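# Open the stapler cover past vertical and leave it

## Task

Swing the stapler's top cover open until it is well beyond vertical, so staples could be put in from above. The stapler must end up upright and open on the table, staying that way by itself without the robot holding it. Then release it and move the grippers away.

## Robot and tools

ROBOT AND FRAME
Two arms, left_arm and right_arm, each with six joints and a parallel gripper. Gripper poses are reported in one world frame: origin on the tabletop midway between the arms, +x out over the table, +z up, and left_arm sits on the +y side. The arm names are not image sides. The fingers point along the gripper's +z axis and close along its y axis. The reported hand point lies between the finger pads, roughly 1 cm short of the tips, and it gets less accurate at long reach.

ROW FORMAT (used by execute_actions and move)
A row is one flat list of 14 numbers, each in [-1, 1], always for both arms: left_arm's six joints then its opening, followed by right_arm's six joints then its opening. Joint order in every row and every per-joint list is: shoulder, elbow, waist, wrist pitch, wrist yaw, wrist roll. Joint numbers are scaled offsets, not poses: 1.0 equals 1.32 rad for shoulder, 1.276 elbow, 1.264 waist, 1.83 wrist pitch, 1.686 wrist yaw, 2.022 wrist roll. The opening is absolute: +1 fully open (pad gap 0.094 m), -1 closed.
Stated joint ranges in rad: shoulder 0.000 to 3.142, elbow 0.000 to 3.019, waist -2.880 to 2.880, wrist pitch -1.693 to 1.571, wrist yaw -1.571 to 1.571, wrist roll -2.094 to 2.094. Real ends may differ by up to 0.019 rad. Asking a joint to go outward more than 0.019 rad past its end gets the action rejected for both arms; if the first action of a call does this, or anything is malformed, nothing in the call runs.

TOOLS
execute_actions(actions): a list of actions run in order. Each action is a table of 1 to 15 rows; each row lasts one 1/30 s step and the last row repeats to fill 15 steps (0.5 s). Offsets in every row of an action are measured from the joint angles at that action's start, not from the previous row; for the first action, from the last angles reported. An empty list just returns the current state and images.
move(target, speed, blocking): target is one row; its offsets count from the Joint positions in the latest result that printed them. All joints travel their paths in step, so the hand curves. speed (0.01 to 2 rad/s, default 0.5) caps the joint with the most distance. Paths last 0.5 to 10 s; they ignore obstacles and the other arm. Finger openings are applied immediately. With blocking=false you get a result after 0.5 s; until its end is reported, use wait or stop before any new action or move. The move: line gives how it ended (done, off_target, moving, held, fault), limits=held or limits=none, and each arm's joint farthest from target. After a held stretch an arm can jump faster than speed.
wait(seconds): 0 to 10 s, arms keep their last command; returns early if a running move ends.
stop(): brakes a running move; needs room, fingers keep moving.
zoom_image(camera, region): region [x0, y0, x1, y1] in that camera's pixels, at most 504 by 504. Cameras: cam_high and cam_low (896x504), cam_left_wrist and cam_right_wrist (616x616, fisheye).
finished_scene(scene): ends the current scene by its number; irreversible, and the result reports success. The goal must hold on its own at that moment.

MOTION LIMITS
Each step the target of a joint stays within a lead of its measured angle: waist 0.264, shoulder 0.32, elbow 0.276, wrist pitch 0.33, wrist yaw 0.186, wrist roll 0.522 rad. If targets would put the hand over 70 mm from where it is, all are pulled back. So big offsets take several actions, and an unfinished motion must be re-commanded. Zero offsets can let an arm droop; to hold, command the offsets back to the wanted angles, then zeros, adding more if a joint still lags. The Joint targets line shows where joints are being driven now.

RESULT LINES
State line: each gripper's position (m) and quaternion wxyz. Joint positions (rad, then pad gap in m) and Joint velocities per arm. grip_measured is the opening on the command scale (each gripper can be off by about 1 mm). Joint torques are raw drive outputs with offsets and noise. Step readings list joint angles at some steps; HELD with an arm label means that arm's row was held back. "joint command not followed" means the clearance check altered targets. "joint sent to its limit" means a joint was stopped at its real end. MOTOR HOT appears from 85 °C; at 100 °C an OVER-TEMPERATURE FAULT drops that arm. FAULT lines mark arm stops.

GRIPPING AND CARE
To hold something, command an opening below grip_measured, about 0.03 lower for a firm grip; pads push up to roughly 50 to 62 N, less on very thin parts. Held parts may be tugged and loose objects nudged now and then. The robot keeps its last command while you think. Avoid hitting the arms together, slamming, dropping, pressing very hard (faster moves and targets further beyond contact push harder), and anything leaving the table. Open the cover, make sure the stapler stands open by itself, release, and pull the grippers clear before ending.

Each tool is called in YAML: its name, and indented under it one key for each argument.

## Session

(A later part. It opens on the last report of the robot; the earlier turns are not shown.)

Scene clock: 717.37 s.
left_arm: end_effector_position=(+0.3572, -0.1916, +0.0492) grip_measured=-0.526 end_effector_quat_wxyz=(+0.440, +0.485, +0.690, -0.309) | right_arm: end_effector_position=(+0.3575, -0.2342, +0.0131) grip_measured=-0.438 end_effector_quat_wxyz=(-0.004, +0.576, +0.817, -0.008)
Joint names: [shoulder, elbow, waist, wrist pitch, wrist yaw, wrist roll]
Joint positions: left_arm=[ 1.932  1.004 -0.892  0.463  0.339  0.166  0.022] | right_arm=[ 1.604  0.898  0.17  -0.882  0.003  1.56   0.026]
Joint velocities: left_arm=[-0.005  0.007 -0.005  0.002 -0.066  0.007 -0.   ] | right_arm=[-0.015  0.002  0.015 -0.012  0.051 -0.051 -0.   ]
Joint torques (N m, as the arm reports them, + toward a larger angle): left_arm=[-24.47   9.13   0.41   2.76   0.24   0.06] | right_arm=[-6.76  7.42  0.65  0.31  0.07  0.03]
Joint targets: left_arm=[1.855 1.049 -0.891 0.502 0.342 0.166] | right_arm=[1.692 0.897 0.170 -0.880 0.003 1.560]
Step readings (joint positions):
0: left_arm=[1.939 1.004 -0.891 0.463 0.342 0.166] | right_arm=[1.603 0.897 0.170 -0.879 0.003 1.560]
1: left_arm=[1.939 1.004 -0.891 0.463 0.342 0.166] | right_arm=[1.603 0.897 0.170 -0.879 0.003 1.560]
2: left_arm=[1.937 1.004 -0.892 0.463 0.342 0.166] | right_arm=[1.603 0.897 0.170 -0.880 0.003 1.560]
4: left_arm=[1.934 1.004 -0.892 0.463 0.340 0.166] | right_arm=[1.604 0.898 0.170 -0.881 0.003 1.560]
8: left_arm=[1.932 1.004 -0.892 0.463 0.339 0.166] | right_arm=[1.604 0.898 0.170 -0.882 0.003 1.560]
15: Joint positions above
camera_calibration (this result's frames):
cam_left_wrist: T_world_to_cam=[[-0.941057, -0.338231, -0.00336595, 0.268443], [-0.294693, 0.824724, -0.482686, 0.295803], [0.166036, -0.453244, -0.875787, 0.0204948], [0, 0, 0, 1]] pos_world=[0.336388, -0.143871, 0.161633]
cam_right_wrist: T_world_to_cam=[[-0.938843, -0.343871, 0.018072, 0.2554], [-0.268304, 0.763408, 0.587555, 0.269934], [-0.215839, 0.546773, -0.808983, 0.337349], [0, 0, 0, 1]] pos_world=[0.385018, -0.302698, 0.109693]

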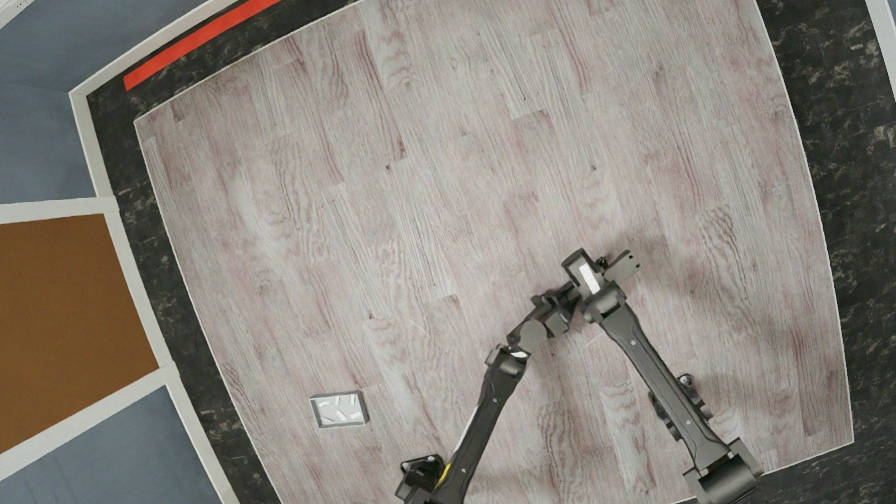

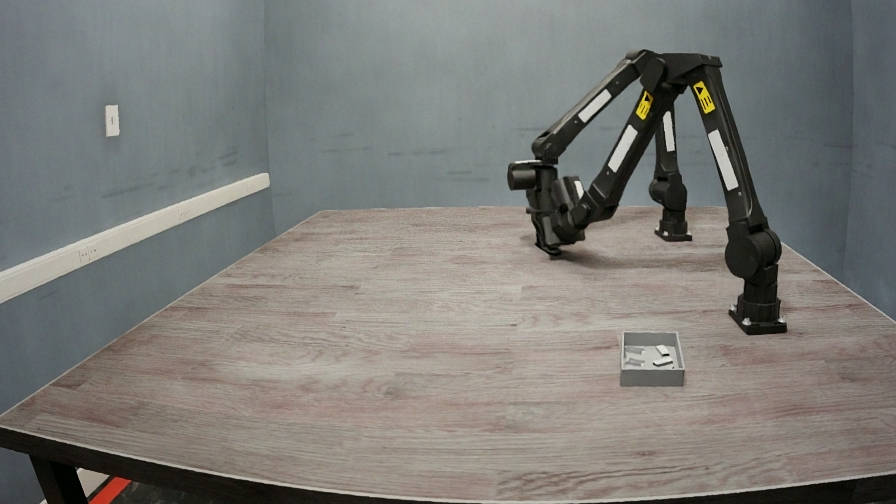

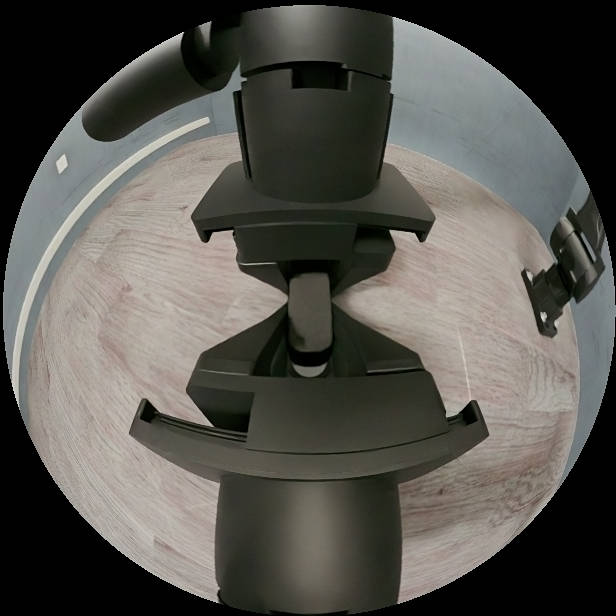

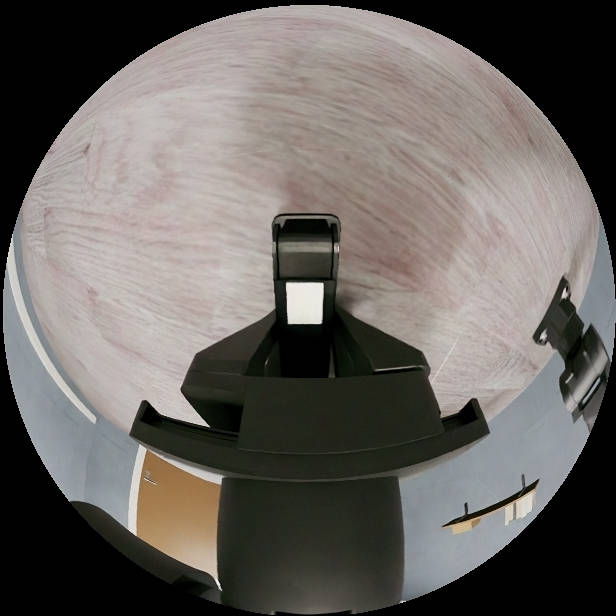

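execute_actions:
  actions:
    - [[-0.062,0.036,0,0.022,0,0,-0.565, 0.067,0,0,0,0,0,-0.44]]
    - [[-0.062,0.036,0,0.022,0,0,-0.565, 0.067,0,0,0,0,0,-0.44]]

zoom_image:
  camera: "cam_low"
  region: [510, 200, 600, 270]

Scene clock: 724.73 s.
left_arm: end_effector_position=(+0.3572, -0.1917, +0.0492) grip_measured=-0.526 end_effector_quat_wxyz=(+0.440, +0.485, +0.690, -0.308) | right_arm: end_effector_position=(+0.3576, -0.2341, +0.0132) grip_measured=-0.439 end_effector_quat_wxyz=(-0.005, +0.576, +0.817, -0.009)
Joint names: [shoulder, elbow, waist, wrist pitch, wrist yaw, wrist roll]
Joint positions: left_arm=[ 1.932  1.004 -0.892  0.463  0.338  0.166  0.022] | right_arm=[ 1.606  0.901  0.17  -0.886  0.003  1.56   0.026]
Joint velocities: left_arm=[-0.005  0.012 -0.015 -0.002  0.037 -0.081 -0.001] | right_arm=[-0.015  0.007 -0.005  0.012  0.007 -0.051  0.   ]
Joint torques (N m, as the arm reports them, + toward a larger angle): left_arm=[-24.44   9.04   0.55   2.8    0.15   0.08] | right_arm=[-6.77  7.46  0.65  0.25  0.07  0.04]
Joint targets: left_arm=[1.854 1.047 -0.892 0.502 0.338 0.166] | right_arm=[1.694 0.900 0.170 -0.884 0.003 1.560]
Step readings (joint positions; steps 1 to 15: 1st action; 16 to 30: 2nd action):
0: left_arm=[1.932 1.004 -0.892 0.463 0.339 0.166] | right_arm=[1.604 0.898 0.170 -0.882 0.003 1.560]
1: left_arm=[1.932 1.004 -0.892 0.463 0.339 0.166] | right_arm=[1.604 0.898 0.170 -0.882 0.003 1.560]
2: left_arm=[1.932 1.004 -0.892 0.463 0.338 0.166] | right_arm=[1.605 0.899 0.170 -0.883 0.003 1.560]
4: left_arm=[1.932 1.004 -0.892 0.463 0.338 0.166] | right_arm=[1.605 0.900 0.170 -0.884 0.003 1.560]
8: left_arm=[1.932 1.004 -0.892 0.463 0.338 0.166] | right_arm=[1.605 0.900 0.170 -0.884 0.003 1.560]
15: left_arm=[1.932 1.004 -0.892 0.463 0.338 0.166] | right_arm=[1.605 0.900 0.170 -0.884 0.003 1.560]
16: left_arm=[1.932 1.004 -0.892 0.463 0.338 0.166] | right_arm=[1.605 0.900 0.170 -0.884 0.003 1.560]
17: left_arm=[1.932 1.004 -0.892 0.463 0.338 0.166] | right_arm=[1.606 0.900 0.170 -0.885 0.003 1.560]
19: left_arm=[1.932 1.004 -0.892 0.463 0.338 0.166] | right_arm=[1.606 0.901 0.170 -0.886 0.003 1.560]
23: left_arm=[1.932 1.004 -0.892 0.463 0.338 0.166] | right_arm=[1.606 0.901 0.170 -0.886 0.003 1.560]
30: Joint positions above
camera_calibration (this result's frames):
cam_left_wrist: T_world_to_cam=[[-0.940669, -0.339307, -0.00365593, 0.268129], [-0.295546, 0.824548, -0.482466, 0.296091], [0.166718, -0.452761, -0.875907, 0.0202893], [0, 0, 0, 1]] pos_world=[0.336346, -0.143977, 0.161606]
cam_right_wrist: T_world_to_cam=[[-0.938786, -0.343852, 0.0211227, 0.255498], [-0.266609, 0.763992, 0.587567, 0.269417], [-0.218174, 0.545969, -0.808899, 0.338065], [0, 0, 0, 1]] pos_world=[0.385444, -0.302552, 0.109763]

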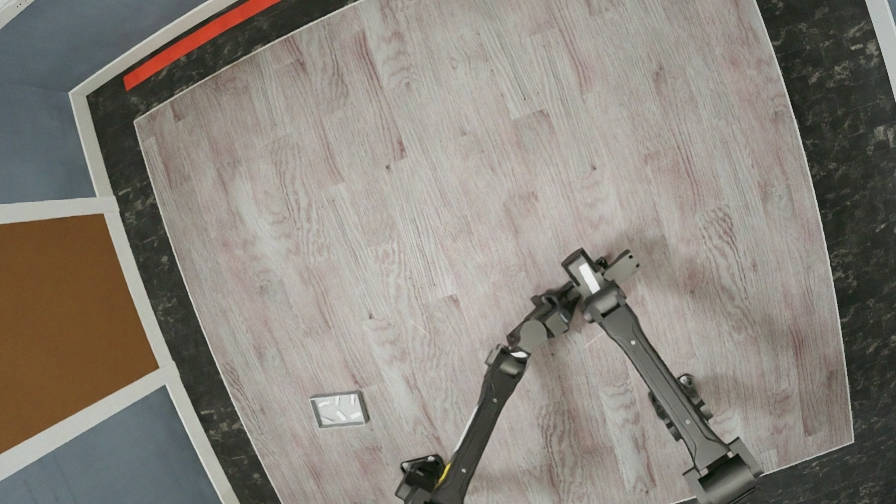

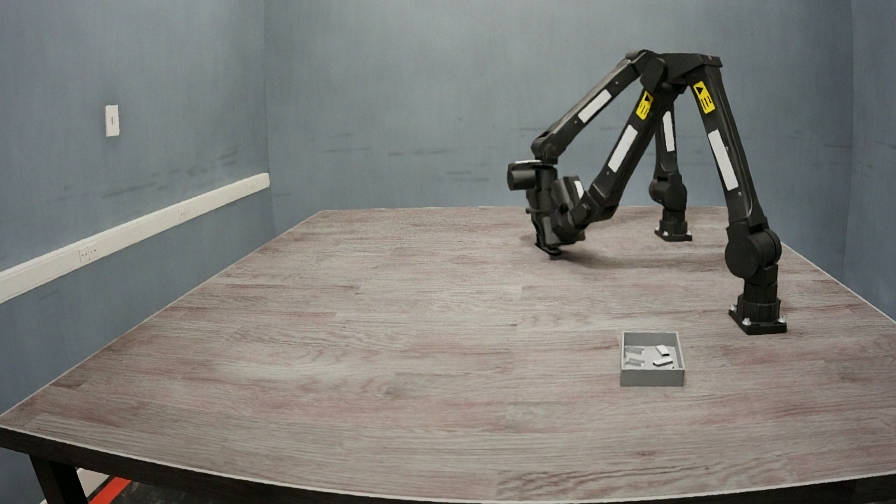

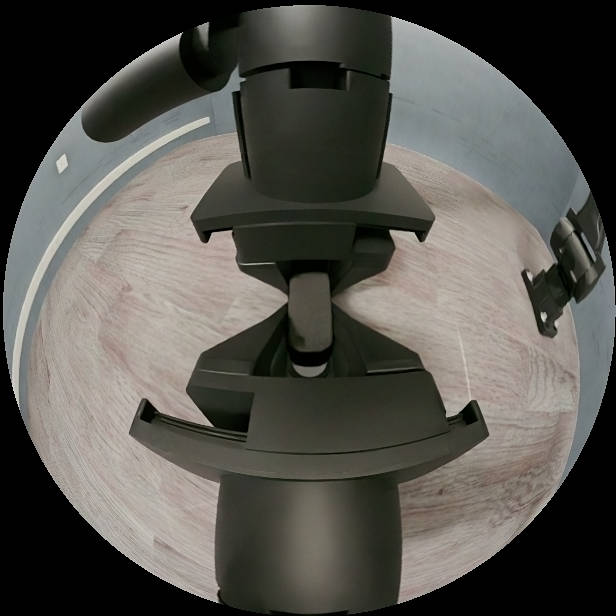

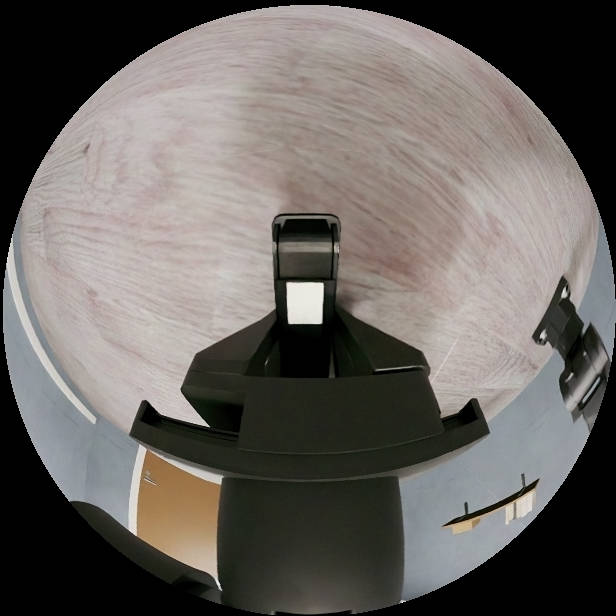

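Region (510, 200, 600, 270) of cam_low's 896x504 image, scaled by 5.600, with more detail than that image has.

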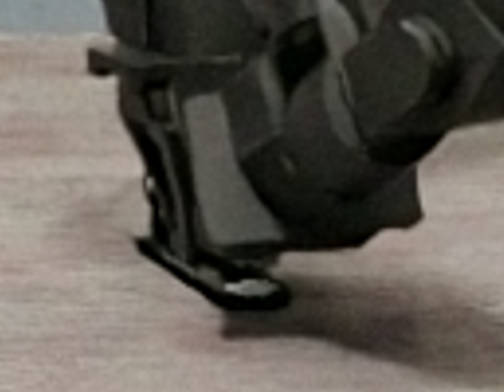

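execute_actions:
  actions:
    - [[-0.03,0.018,0,0.011,0,0,-0.565, 0.05,0,0,0,0,0,-0.44],[-0.015,0.009,0,0.005,0,0,-0.565, 0.035,0,0,0,0,0,-0.44],[0,0,0,0,0,0,-0.565, 0.02,0,0,0,0,0,-0.44],[0.008,0,0,0,0,0,-0.565, 0.0,0,0,0,0,0,-0.44]]
    - [[0,0,0,0,0,0,-0.565, -0.012,0,0,0,0,0,-0.44]]

Scene clock: 740.20 s.
left_arm: end_effector_position=(+0.3563, -0.1911, +0.0431) grip_measured=-0.526 end_effector_quat_wxyz=(+0.435, +0.486, +0.693, -0.308) | right_arm: end_effector_position=(+0.3583, -0.2339, +0.0145) grip_measured=-0.439 end_effector_quat_wxyz=(-0.004, +0.576, +0.817, -0.007)
Joint names: [shoulder, elbow, waist, wrist pitch, wrist yaw, wrist roll]
Joint positions: left_arm=[ 1.94   1.004 -0.892  0.461  0.339  0.166  0.022] | right_arm=[ 1.603  0.901  0.17  -0.885  0.003  1.56   0.026]
Joint velocities: left_arm=[ 0.005 -0.002 -0.005 -0.012 -0.007  0.037 -0.   ] | right_arm=[-0.015 -0.002 -0.015 -0.002 -0.007  0.037 -0.   ]
Joint torques (N m, as the arm reports them, + toward a larger angle): left_arm=[-17.33   5.83   0.52   1.53   0.11   0.08] | right_arm=[-15.77   7.57   0.62   0.17   0.07   0.04]
Joint targets: left_arm=[1.940 1.004 -0.892 0.461 0.339 0.166] | right_arm=[1.588 0.901 0.170 -0.886 0.003 1.560]
Step readings (joint positions; steps 1 to 15: 1st action; 16 to 30: 2nd action):
0: left_arm=[1.932 1.004 -0.892 0.463 0.338 0.166] | right_arm=[1.606 0.901 0.170 -0.886 0.003 1.560]
1: left_arm=[1.932 1.004 -0.892 0.463 0.338 0.166] | right_arm=[1.606 0.901 0.170 -0.886 0.003 1.560]
2: left_arm=[1.933 1.004 -0.892 0.462 0.338 0.166] | right_arm=[1.606 0.901 0.170 -0.886 0.003 1.560]
4: left_arm=[1.939 1.004 -0.892 0.461 0.338 0.166] | right_arm=[1.604 0.901 0.170 -0.886 0.003 1.560]
8: left_arm=[1.940 1.004 -0.892 0.461 0.339 0.166] | right_arm=[1.604 0.901 0.170 -0.885 0.003 1.560]
15: left_arm=[1.940 1.004 -0.892 0.461 0.339 0.166] | right_arm=[1.604 0.901 0.170 -0.885 0.003 1.560]
16: left_arm=[1.940 1.004 -0.892 0.461 0.339 0.166] | right_arm=[1.603 0.901 0.170 -0.885 0.003 1.560]
17: left_arm=[1.940 1.004 -0.892 0.461 0.339 0.166] | right_arm=[1.603 0.901 0.170 -0.885 0.003 1.560]
19: left_arm=[1.940 1.004 -0.892 0.461 0.339 0.166] | right_arm=[1.603 0.901 0.170 -0.885 0.003 1.560]
23: left_arm=[1.940 1.004 -0.892 0.461 0.339 0.166] | right_arm=[1.603 0.901 0.170 -0.885 0.003 1.560]
30: Joint positions above
camera_calibration (this result's frames):
cam_left_wrist: T_world_to_cam=[[-0.94114, -0.338016, 0.00104661, 0.267698], [-0.298161, 0.828705, -0.473653, 0.293741], [0.159235, -0.446086, -0.880711, 0.0195921], [0, 0, 0, 1]] pos_world=[0.336404, -0.144199, 0.156106]
cam_right_wrist: T_world_to_cam=[[-0.938868, -0.34388, 0.0165466, 0.256242], [-0.269152, 0.763116, 0.587546, 0.269387], [-0.214672, 0.547175, -0.809021, 0.33813], [0, 0, 0, 1]] pos_world=[0.385671, -0.302473, 0.111036]

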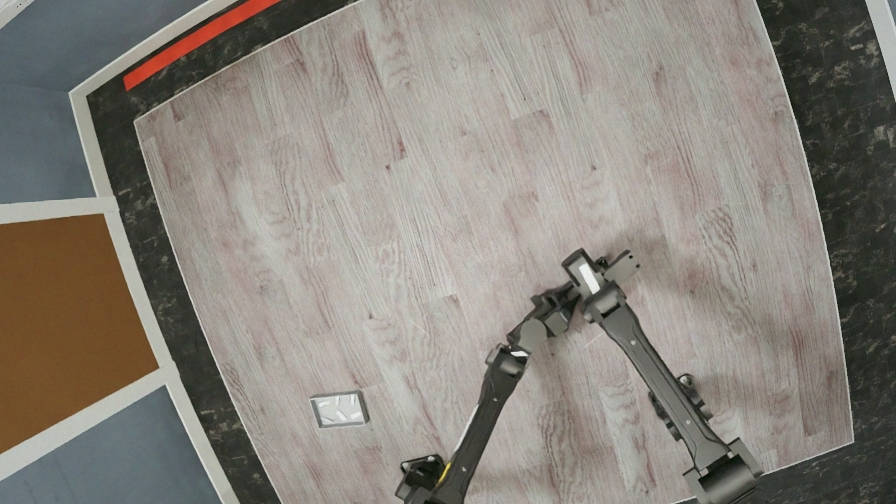

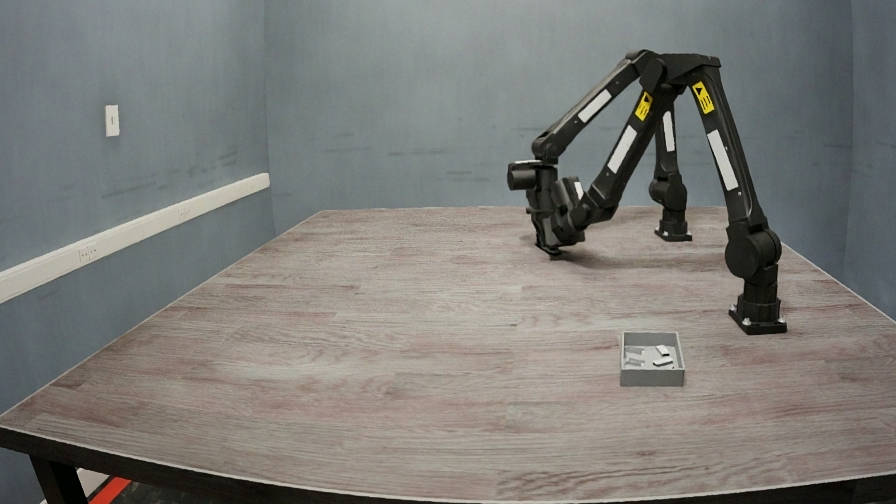

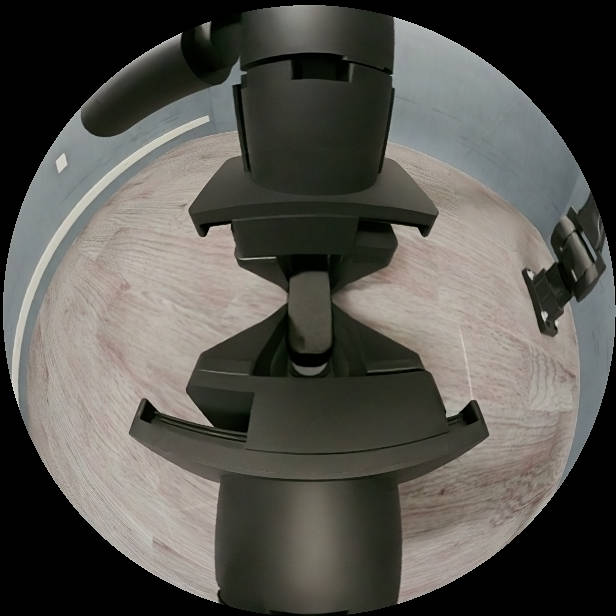

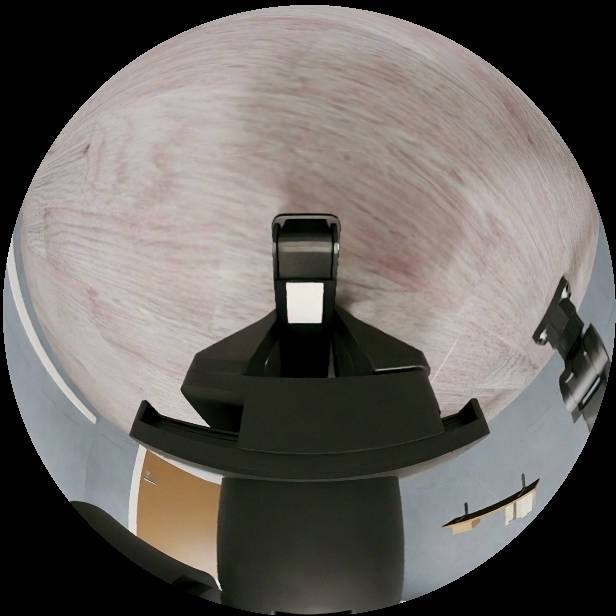

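execute_actions:
  actions:
    - [[0,0,0,0,0,0,-0.565, -0.012,0,0,0,0,0,-0.04]]

move:
  target: [0,0,0,0,0,0,-0.565, -0.0909,0.083,0,-0.089,0,0,-0.04]
  speed: 0.2

Scene clock: 760.47 s.
left_arm: end_effector_position=(+0.3563, -0.1911, +0.0431) grip_measured=-0.526 end_effector_quat_wxyz=(+0.435, +0.486, +0.693, -0.308) | right_arm: end_effector_position=(+0.3583, -0.2339, +0.0146) grip_measured=-0.041 end_effector_quat_wxyz=(-0.004, +0.576, +0.817, -0.007)
Joint names: [shoulder, elbow, waist, wrist pitch, wrist yaw, wrist roll]
Joint positions: left_arm=[ 1.94   1.004 -0.892  0.461  0.339  0.166  0.022] | right_arm=[ 1.602  0.901  0.17  -0.885  0.003  1.56   0.045]
Joint velocities: left_arm=[-0.005  0.002 -0.005  0.007 -0.022  0.007 -0.001] | right_arm=[-0.034  0.007 -0.005  0.007  0.125 -0.081 -0.001]
Joint torques (N m, as the arm reports them, + toward a larger angle): left_arm=[-17.1    5.87   0.37   1.54   0.14   0.07] | right_arm=[-16.29   7.64   0.61   0.2    0.07   0.04]
Joint targets: left_arm=[1.940 1.004 -0.892 0.461 0.339 0.166] | right_arm=[1.587 0.901 0.170 -0.885 0.003 1.560]
Step readings (joint positions):
0: left_arm=[1.940 1.004 -0.892 0.461 0.339 0.166] | right_arm=[1.603 0.901 0.170 -0.885 0.003 1.560]
1: left_arm=[1.940 1.004 -0.892 0.461 0.339 0.166] | right_arm=[1.603 0.901 0.170 -0.885 0.003 1.560]
2: left_arm=[1.940 1.004 -0.892 0.461 0.339 0.166] | right_arm=[1.602 0.901 0.170 -0.885 0.003 1.560]
4: left_arm=[1.940 1.004 -0.892 0.461 0.339 0.166] | right_arm=[1.602 0.901 0.170 -0.885 0.003 1.560]
8: left_arm=[1.940 1.004 -0.892 0.461 0.339 0.166] | right_arm=[1.602 0.901 0.170 -0.885 0.003 1.560]
15: Joint positions above
camera_calibration (this result's frames):
cam_left_wrist: T_world_to_cam=[[-0.94114, -0.338016, 0.00104661, 0.267698], [-0.298161, 0.828705, -0.473653, 0.293741], [0.159235, -0.446086, -0.880711, 0.0195921], [0, 0, 0, 1]] pos_world=[0.336404, -0.144199, 0.156106]
cam_right_wrist: T_world_to_cam=[[-0.938874, -0.343882, 0.0161653, 0.256291], [-0.269364, 0.763043, 0.587544, 0.269364], [-0.21438, 0.547275, -0.809031, 0.338163], [0, 0, 0, 1]] pos_world=[0.385678, -0.302471, 0.111178]

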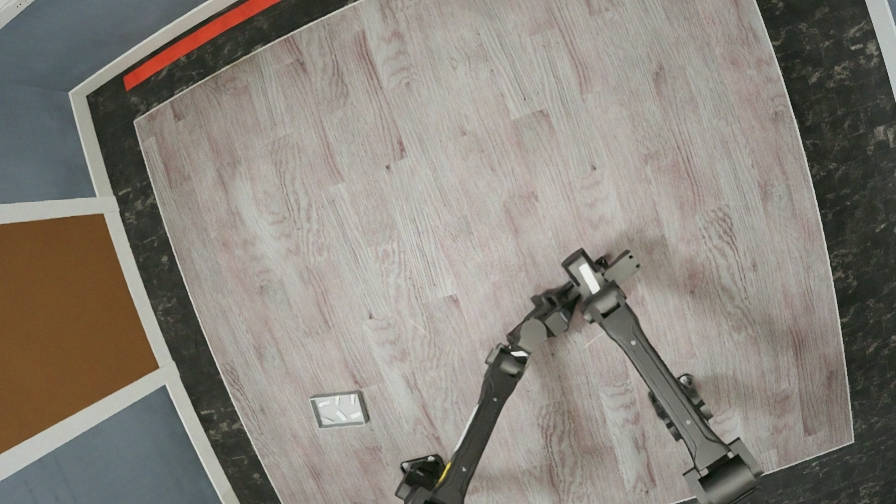

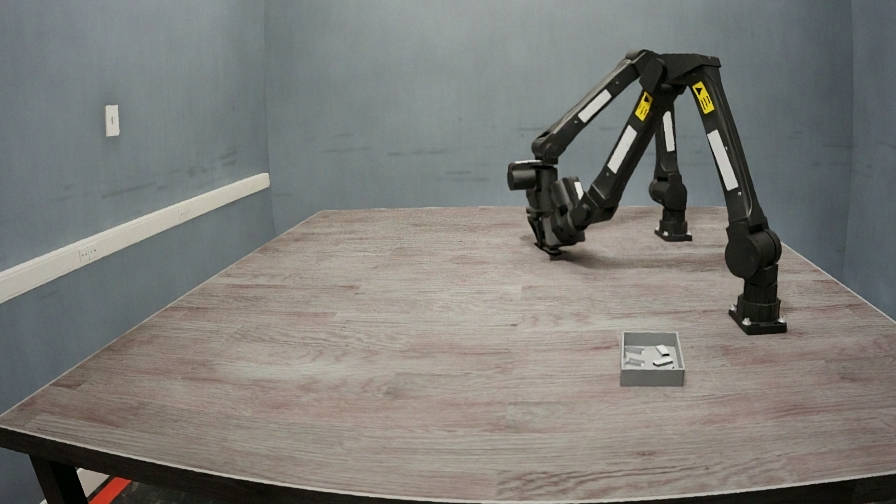

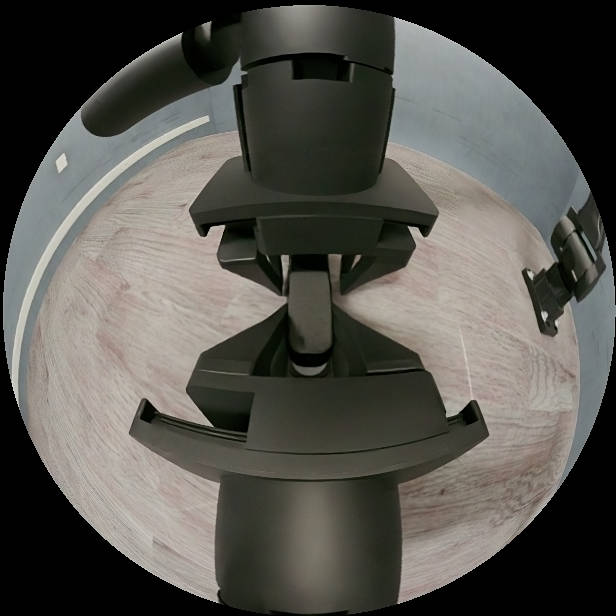

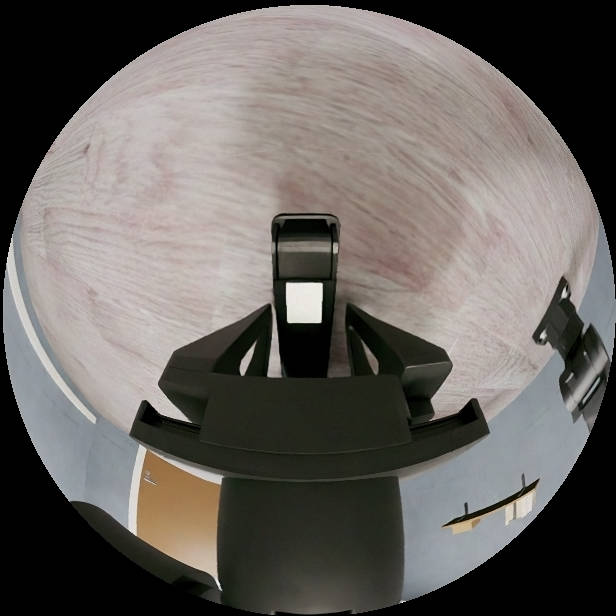

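Scene clock: 761.67 s.
left_arm: end_effector_position=(+0.3562, -0.1911, +0.0432) grip_measured=-0.526 end_effector_quat_wxyz=(+0.435, +0.486, +0.692, -0.308) | right_arm: end_effector_position=(+0.3604, -0.2331, +0.0762) grip_measured=-0.041 end_effector_quat_wxyz=(+0.003, +0.576, +0.817, +0.002)
Joint names: [shoulder, elbow, waist, wrist pitch, wrist yaw, wrist roll]
Joint positions: left_arm=[ 1.94   1.004 -0.892  0.461  0.34   0.166  0.022] | right_arm=[ 1.492  0.967  0.17  -1.04   0.003  1.56   0.045]
Joint velocities: left_arm=[ 0.005 -0.002 -0.005 -0.012  0.007 -0.022  0.001] | right_arm=[-0.005 -0.022 -0.005 -0.007  0.007  0.007  0.001]
Joint torques (N m, as the arm reports them, + toward a larger angle): left_arm=[-17.05   5.84   0.55   1.53   0.08   0.06] | right_arm=[-15.04  11.92   0.63  -0.11   0.07   0.03]
Joint targets: left_arm=[1.940 1.004 -0.892 0.461 0.340 0.166] | right_arm=[1.482 1.007 0.170 -1.048 0.003 1.560]
move: off_target (right_arm); limits=none; left_arm: farthest joint: the wrist yaw, 0.001 radians from its target (0.000 radians at the start); right_arm: farthest joint: the elbow, 0.039 radians from its target (0.106 radians at the start)
camera_calibration (this result's frames):
cam_left_wrist: T_world_to_cam=[[-0.941483, -0.337058, 0.0015337, 0.267789], [-0.297504, 0.828844, -0.473823, 0.293568], [0.158435, -0.446552, -0.880619, 0.0198038], [0, 0, 0, 1]] pos_world=[0.336319, -0.144218, 0.156128]
cam_right_wrist: T_world_to_cam=[[-0.938983, -0.343919, -0.005574, 0.259195], [-0.281441, 0.758883, 0.587271, 0.236595], [-0.197744, 0.553006, -0.809371, 0.383412], [0, 0, 0, 1]] pos_world=[0.385785, -0.302434, 0.172822]

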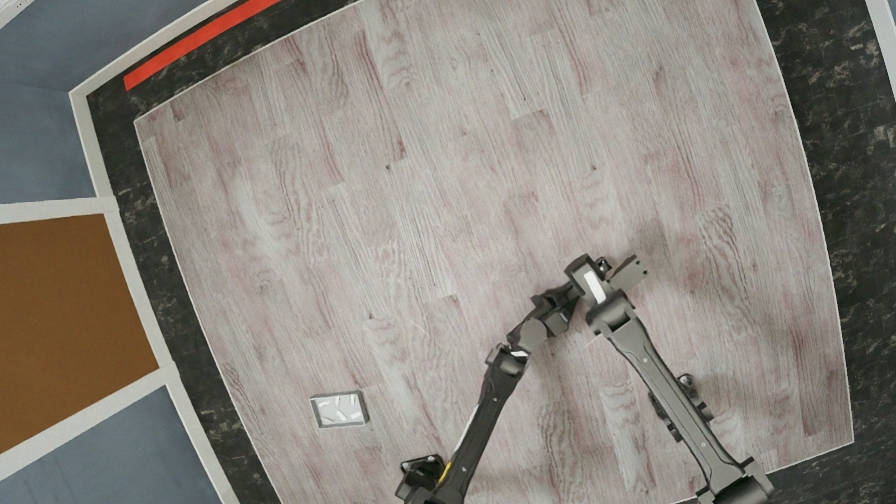

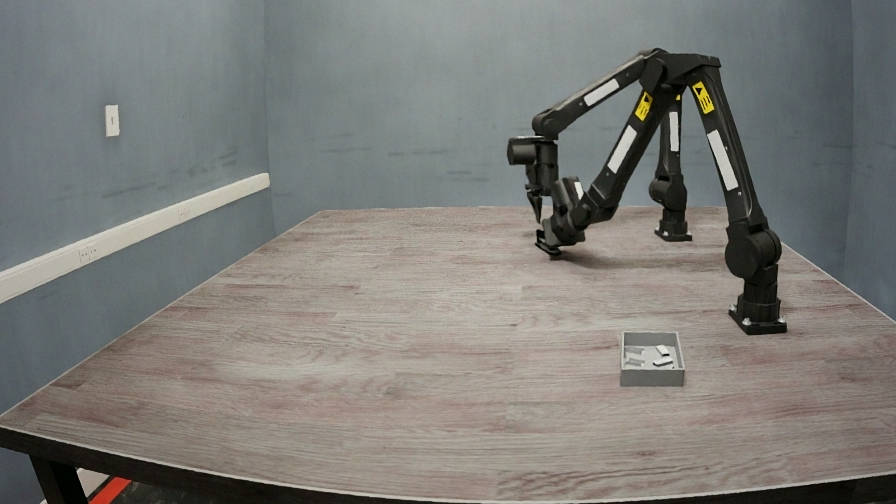

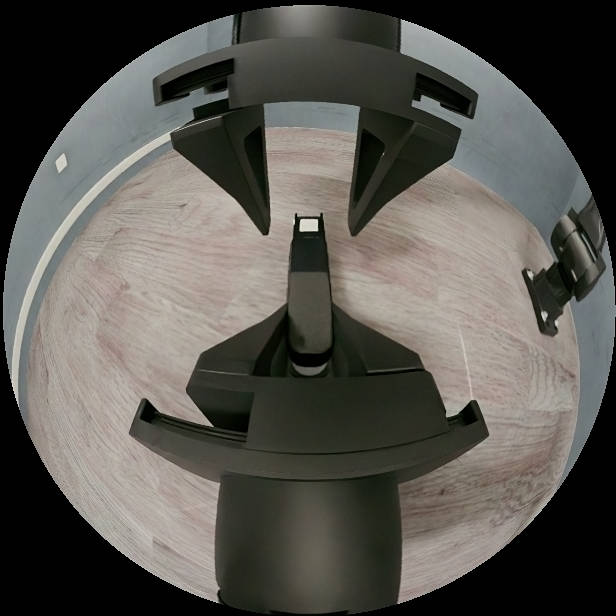

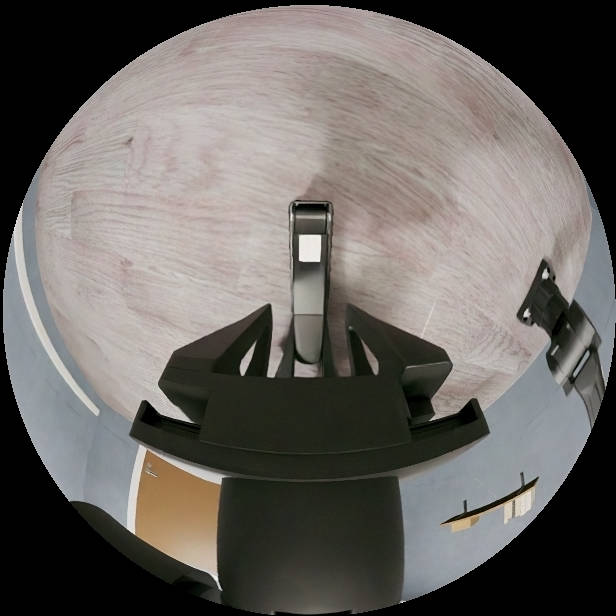

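zoom_image:
  camera: "cam_left_wrist"
  region: [270, 195, 350, 275]

zoom_image:
  camera: "cam_right_wrist"
  region: [270, 190, 350, 290]

Region (270, 195, 350, 275) of cam_left_wrist's 616x616 image, scaled by 6.300, with more detail than that image has.

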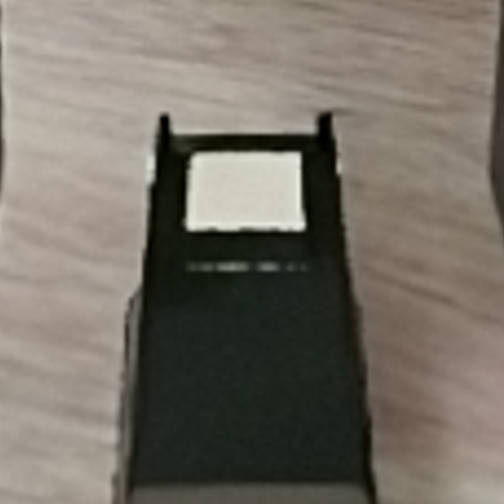

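Region (270, 190, 350, 290) of cam_right_wrist's 616x616 image, scaled by 5.040, with more detail than that image has; it fills the left 403 columns of this view, and the rest is white.

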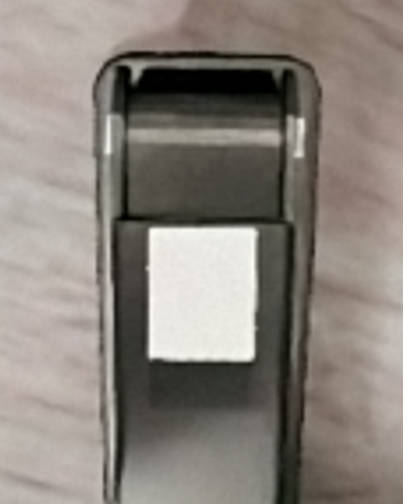

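move:
  target: [0,0,0,0,0,0,-0.565, 0.040,-0.0157,-0.1275,0.028,-0.064,-0.082,-1]
  speed: 0.2

Scene clock: 799.33 s.
left_arm: end_effector_position=(+0.3562, -0.1911, +0.0432) grip_measured=-0.526 end_effector_quat_wxyz=(+0.435, +0.486, +0.692, -0.308) | right_arm: end_effector_position=(+0.3753, -0.2746, +0.0629) grip_measured=-0.996 end_effector_quat_wxyz=(-0.033, +0.576, +0.816, +0.039)
Joint names: [shoulder, elbow, waist, wrist pitch, wrist yaw, wrist roll]
Joint positions: left_arm=[ 1.94   1.004 -0.892  0.461  0.34   0.166  0.022] | right_arm=[ 1.519  0.954  0.013 -0.998 -0.102  1.403  0.   ]
Joint velocities: left_arm=[-0.015 -0.002  0.005 -0.007  0.022 -0.051  0.   ] | right_arm=[-0.005  0.002 -0.005 -0.002 -0.037  0.007 -0.001]
Joint torques (N m, as the arm reports them, + toward a larger angle): left_arm=[-17.04   5.87   0.61   1.56   0.13   0.07] | right_arm=[-11.64   7.77  -0.01   0.63  -0.16  -0.06]
Joint targets: left_arm=[1.940 1.004 -0.892 0.461 0.340 0.166] | right_arm=[1.545 0.948 0.009 -0.989 -0.105 1.394]
move: off_target (right_arm); limits=none; left_arm: farthest joint: the waist, 0.000 radians from its target (0.000 radians at the start); right_arm: farthest joint: the shoulder, 0.026 radians from its target (0.053 radians at the start)
camera_calibration (this result's frames):
cam_left_wrist: T_world_to_cam=[[-0.941483, -0.337058, 0.0015337, 0.267789], [-0.297504, 0.828844, -0.473823, 0.293568], [0.158435, -0.446552, -0.880619, 0.0198038], [0, 0, 0, 1]] pos_world=[0.336319, -0.144218, 0.156128]
cam_right_wrist: T_world_to_cam=[[-0.939227, -0.34234, -0.0255928, 0.260693], [-0.27137, 0.694718, 0.666128, 0.253728], [-0.210262, 0.63259, -0.745399, 0.421017], [0, 0, 0, 1]] pos_world=[0.402228, -0.353355, 0.151482]

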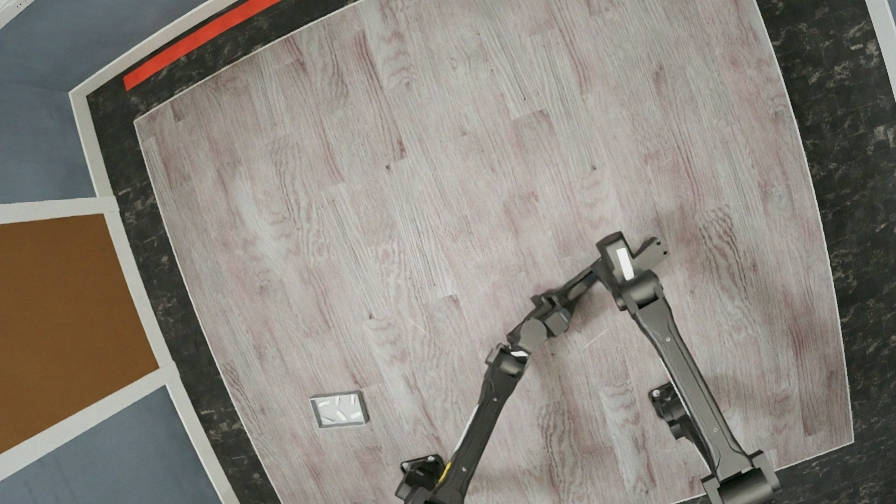

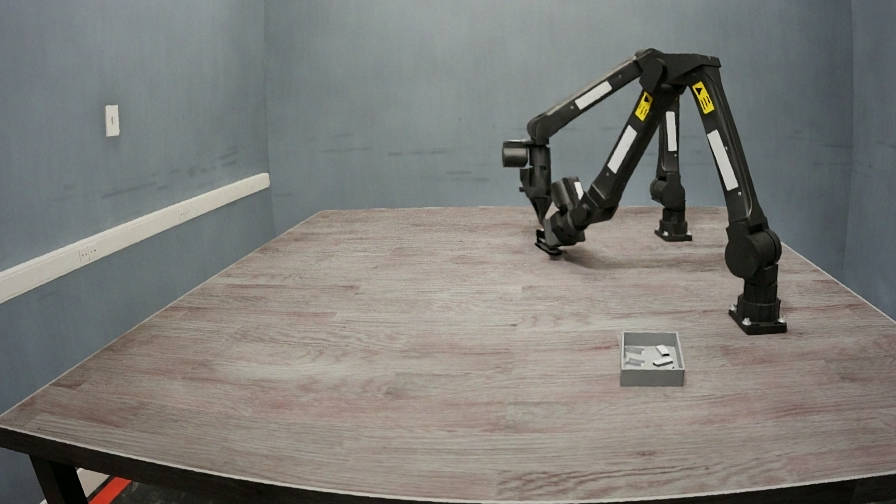

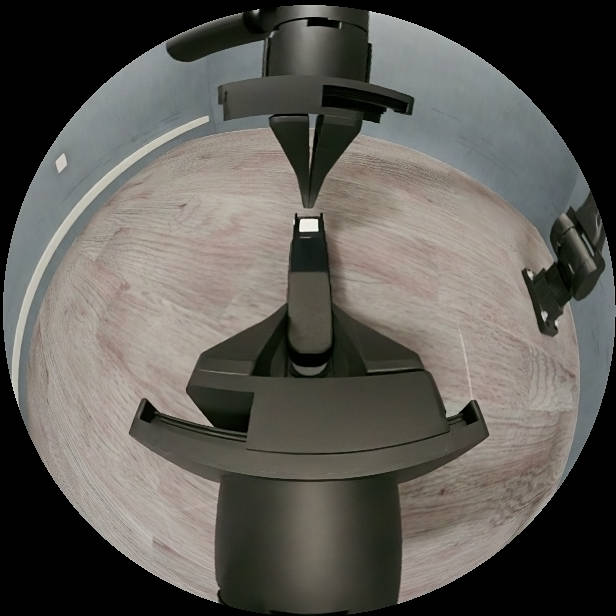

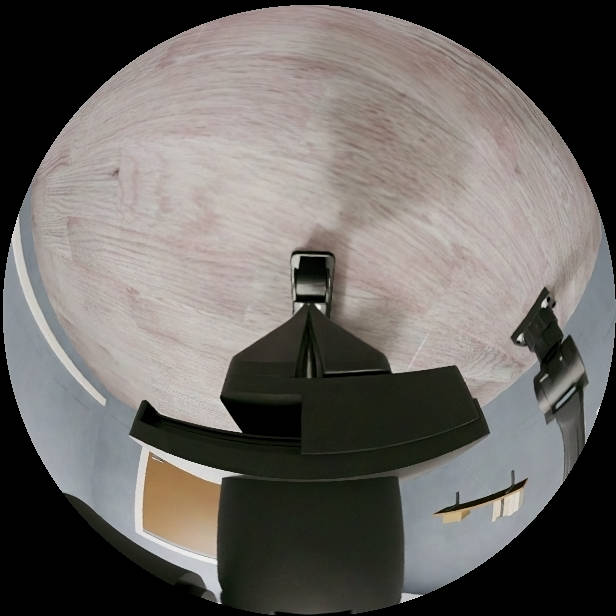

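execute_actions:
  actions:
    - [[0,0,0,0,0,0,-0.565, 0.024,-0.006,0,0.008,0,0,-1],[0,0,0,0,0,0,-0.565, 0.028,-0.008,0,0.01,0,0,-1],[0,0,0,0,0,0,-0.565, 0.031,-0.01,0,0.012,0,0,-1],[0,0,0,0,0,0,-0.565, 0.034,-0.012,0,0.014,0,0,-1],[0,0,0,0,0,0,-0.565, 0.037,-0.014,0,0.016,0,0,-1],[0,0,0,0,0,0,-0.565, 0.040,-0.0157,0,0.018,0,0,-1],[0,0,0,0,0,0,-0.565, 0.043,-0.0157,0,0.0197,0,0,-1],[0,0,0,0,0,0,-0.565, 0.0455,-0.0157,0,0.0197,0,0,-1]]

zoom_image:
  camera: "cam_left_wrist"
  region: [270, 180, 350, 260]

Scene clock: 805.30 s.
left_arm: end_effector_position=(+0.3562, -0.1911, +0.0432) grip_measured=-0.526 end_effector_quat_wxyz=(+0.435, +0.486, +0.692, -0.308) | right_arm: end_effector_position=(+0.3758, -0.2745, +0.0501) grip_measured=-0.996 end_effector_quat_wxyz=(-0.035, +0.575, +0.816, +0.037)
Joint names: [shoulder, elbow, waist, wrist pitch, wrist yaw, wrist roll]
Joint positions: left_arm=[ 1.94   1.004 -0.892  0.461  0.34   0.166  0.022] | right_arm=[ 1.544  0.943  0.013 -0.968 -0.102  1.403  0.   ]
Joint velocities: left_arm=[-0.015 -0.007 -0.005 -0.007 -0.007 -0.007 -0.   ] | right_arm=[-0.005 -0.002 -0.005  0.002  0.066  0.007 -0.   ]
Joint torques (N m, as the arm reports them, + toward a larger angle): left_arm=[-17.25   5.76   0.56   1.47   0.15   0.09] | right_arm=[-11.29   7.41   0.21   0.47  -0.01   0.03]
Joint targets: left_arm=[1.940 1.004 -0.892 0.461 0.340 0.165] | right_arm=[1.579 0.934 0.013 -0.962 -0.102 1.403]
Step readings (joint positions):
0: left_arm=[1.940 1.004 -0.892 0.461 0.340 0.166] | right_arm=[1.519 0.954 0.013 -0.998 -0.102 1.403]
1: left_arm=[1.940 1.004 -0.892 0.461 0.340 0.166] | right_arm=[1.519 0.954 0.013 -0.997 -0.102 1.403]
2: left_arm=[1.940 1.004 -0.892 0.461 0.340 0.166] | right_arm=[1.520 0.954 0.013 -0.995 -0.102 1.403]
4: left_arm=[1.940 1.004 -0.892 0.461 0.340 0.166] | right_arm=[1.523 0.953 0.013 -0.988 -0.102 1.403]
8: left_arm=[1.940 1.004 -0.892 0.461 0.340 0.166] | right_arm=[1.537 0.945 0.013 -0.974 -0.102 1.403]
15: Joint positions above
camera_calibration (this result's frames):
cam_left_wrist: T_world_to_cam=[[-0.941483, -0.337058, 0.0015337, 0.267789], [-0.297504, 0.828844, -0.473823, 0.293568], [0.158435, -0.446552, -0.880619, 0.0198038], [0, 0, 0, 1]] pos_world=[0.336319, -0.144218, 0.156128]
cam_right_wrist: T_world_to_cam=[[-0.93924, -0.342722, -0.0192465, 0.26041], [-0.267402, 0.695363, 0.667058, 0.260949], [-0.215232, 0.631674, -0.744757, 0.413122], [0, 0, 0, 1]] pos_world=[0.403283, -0.353164, 0.138619]

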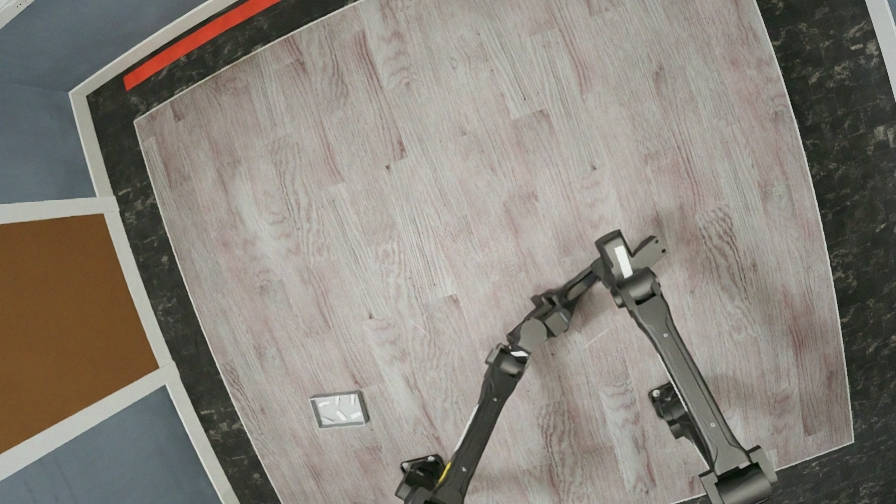

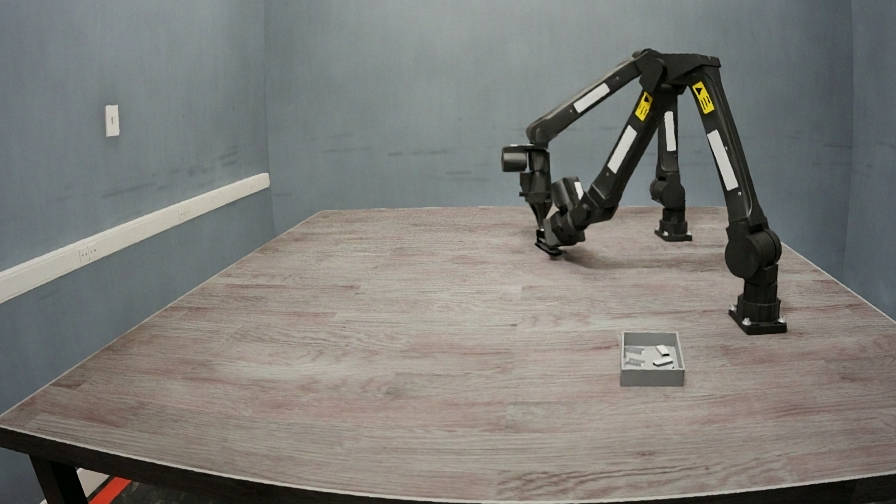

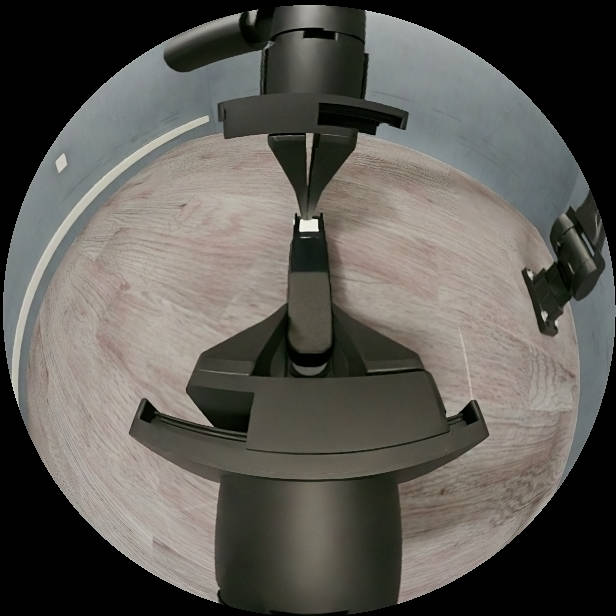

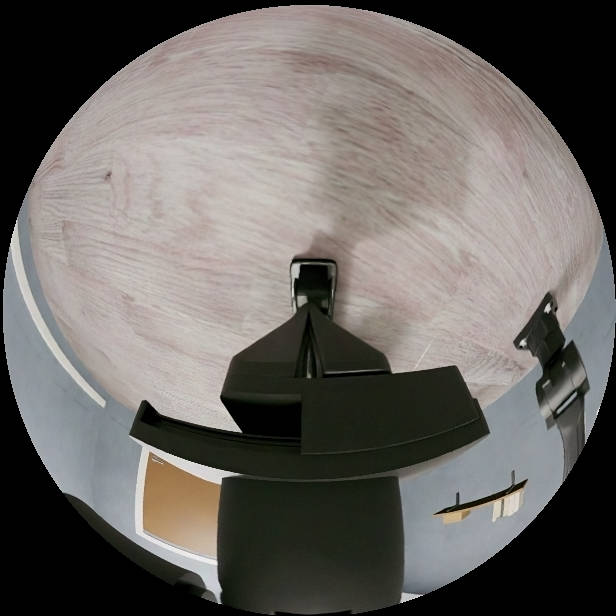

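Region (270, 180, 350, 260) of cam_left_wrist's 616x616 image, scaled by 6.300, with more detail than that image has.

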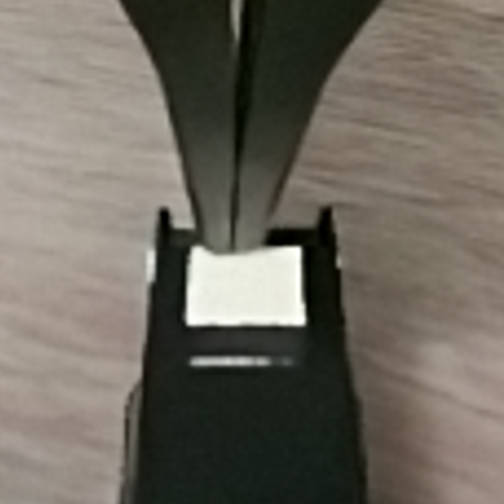

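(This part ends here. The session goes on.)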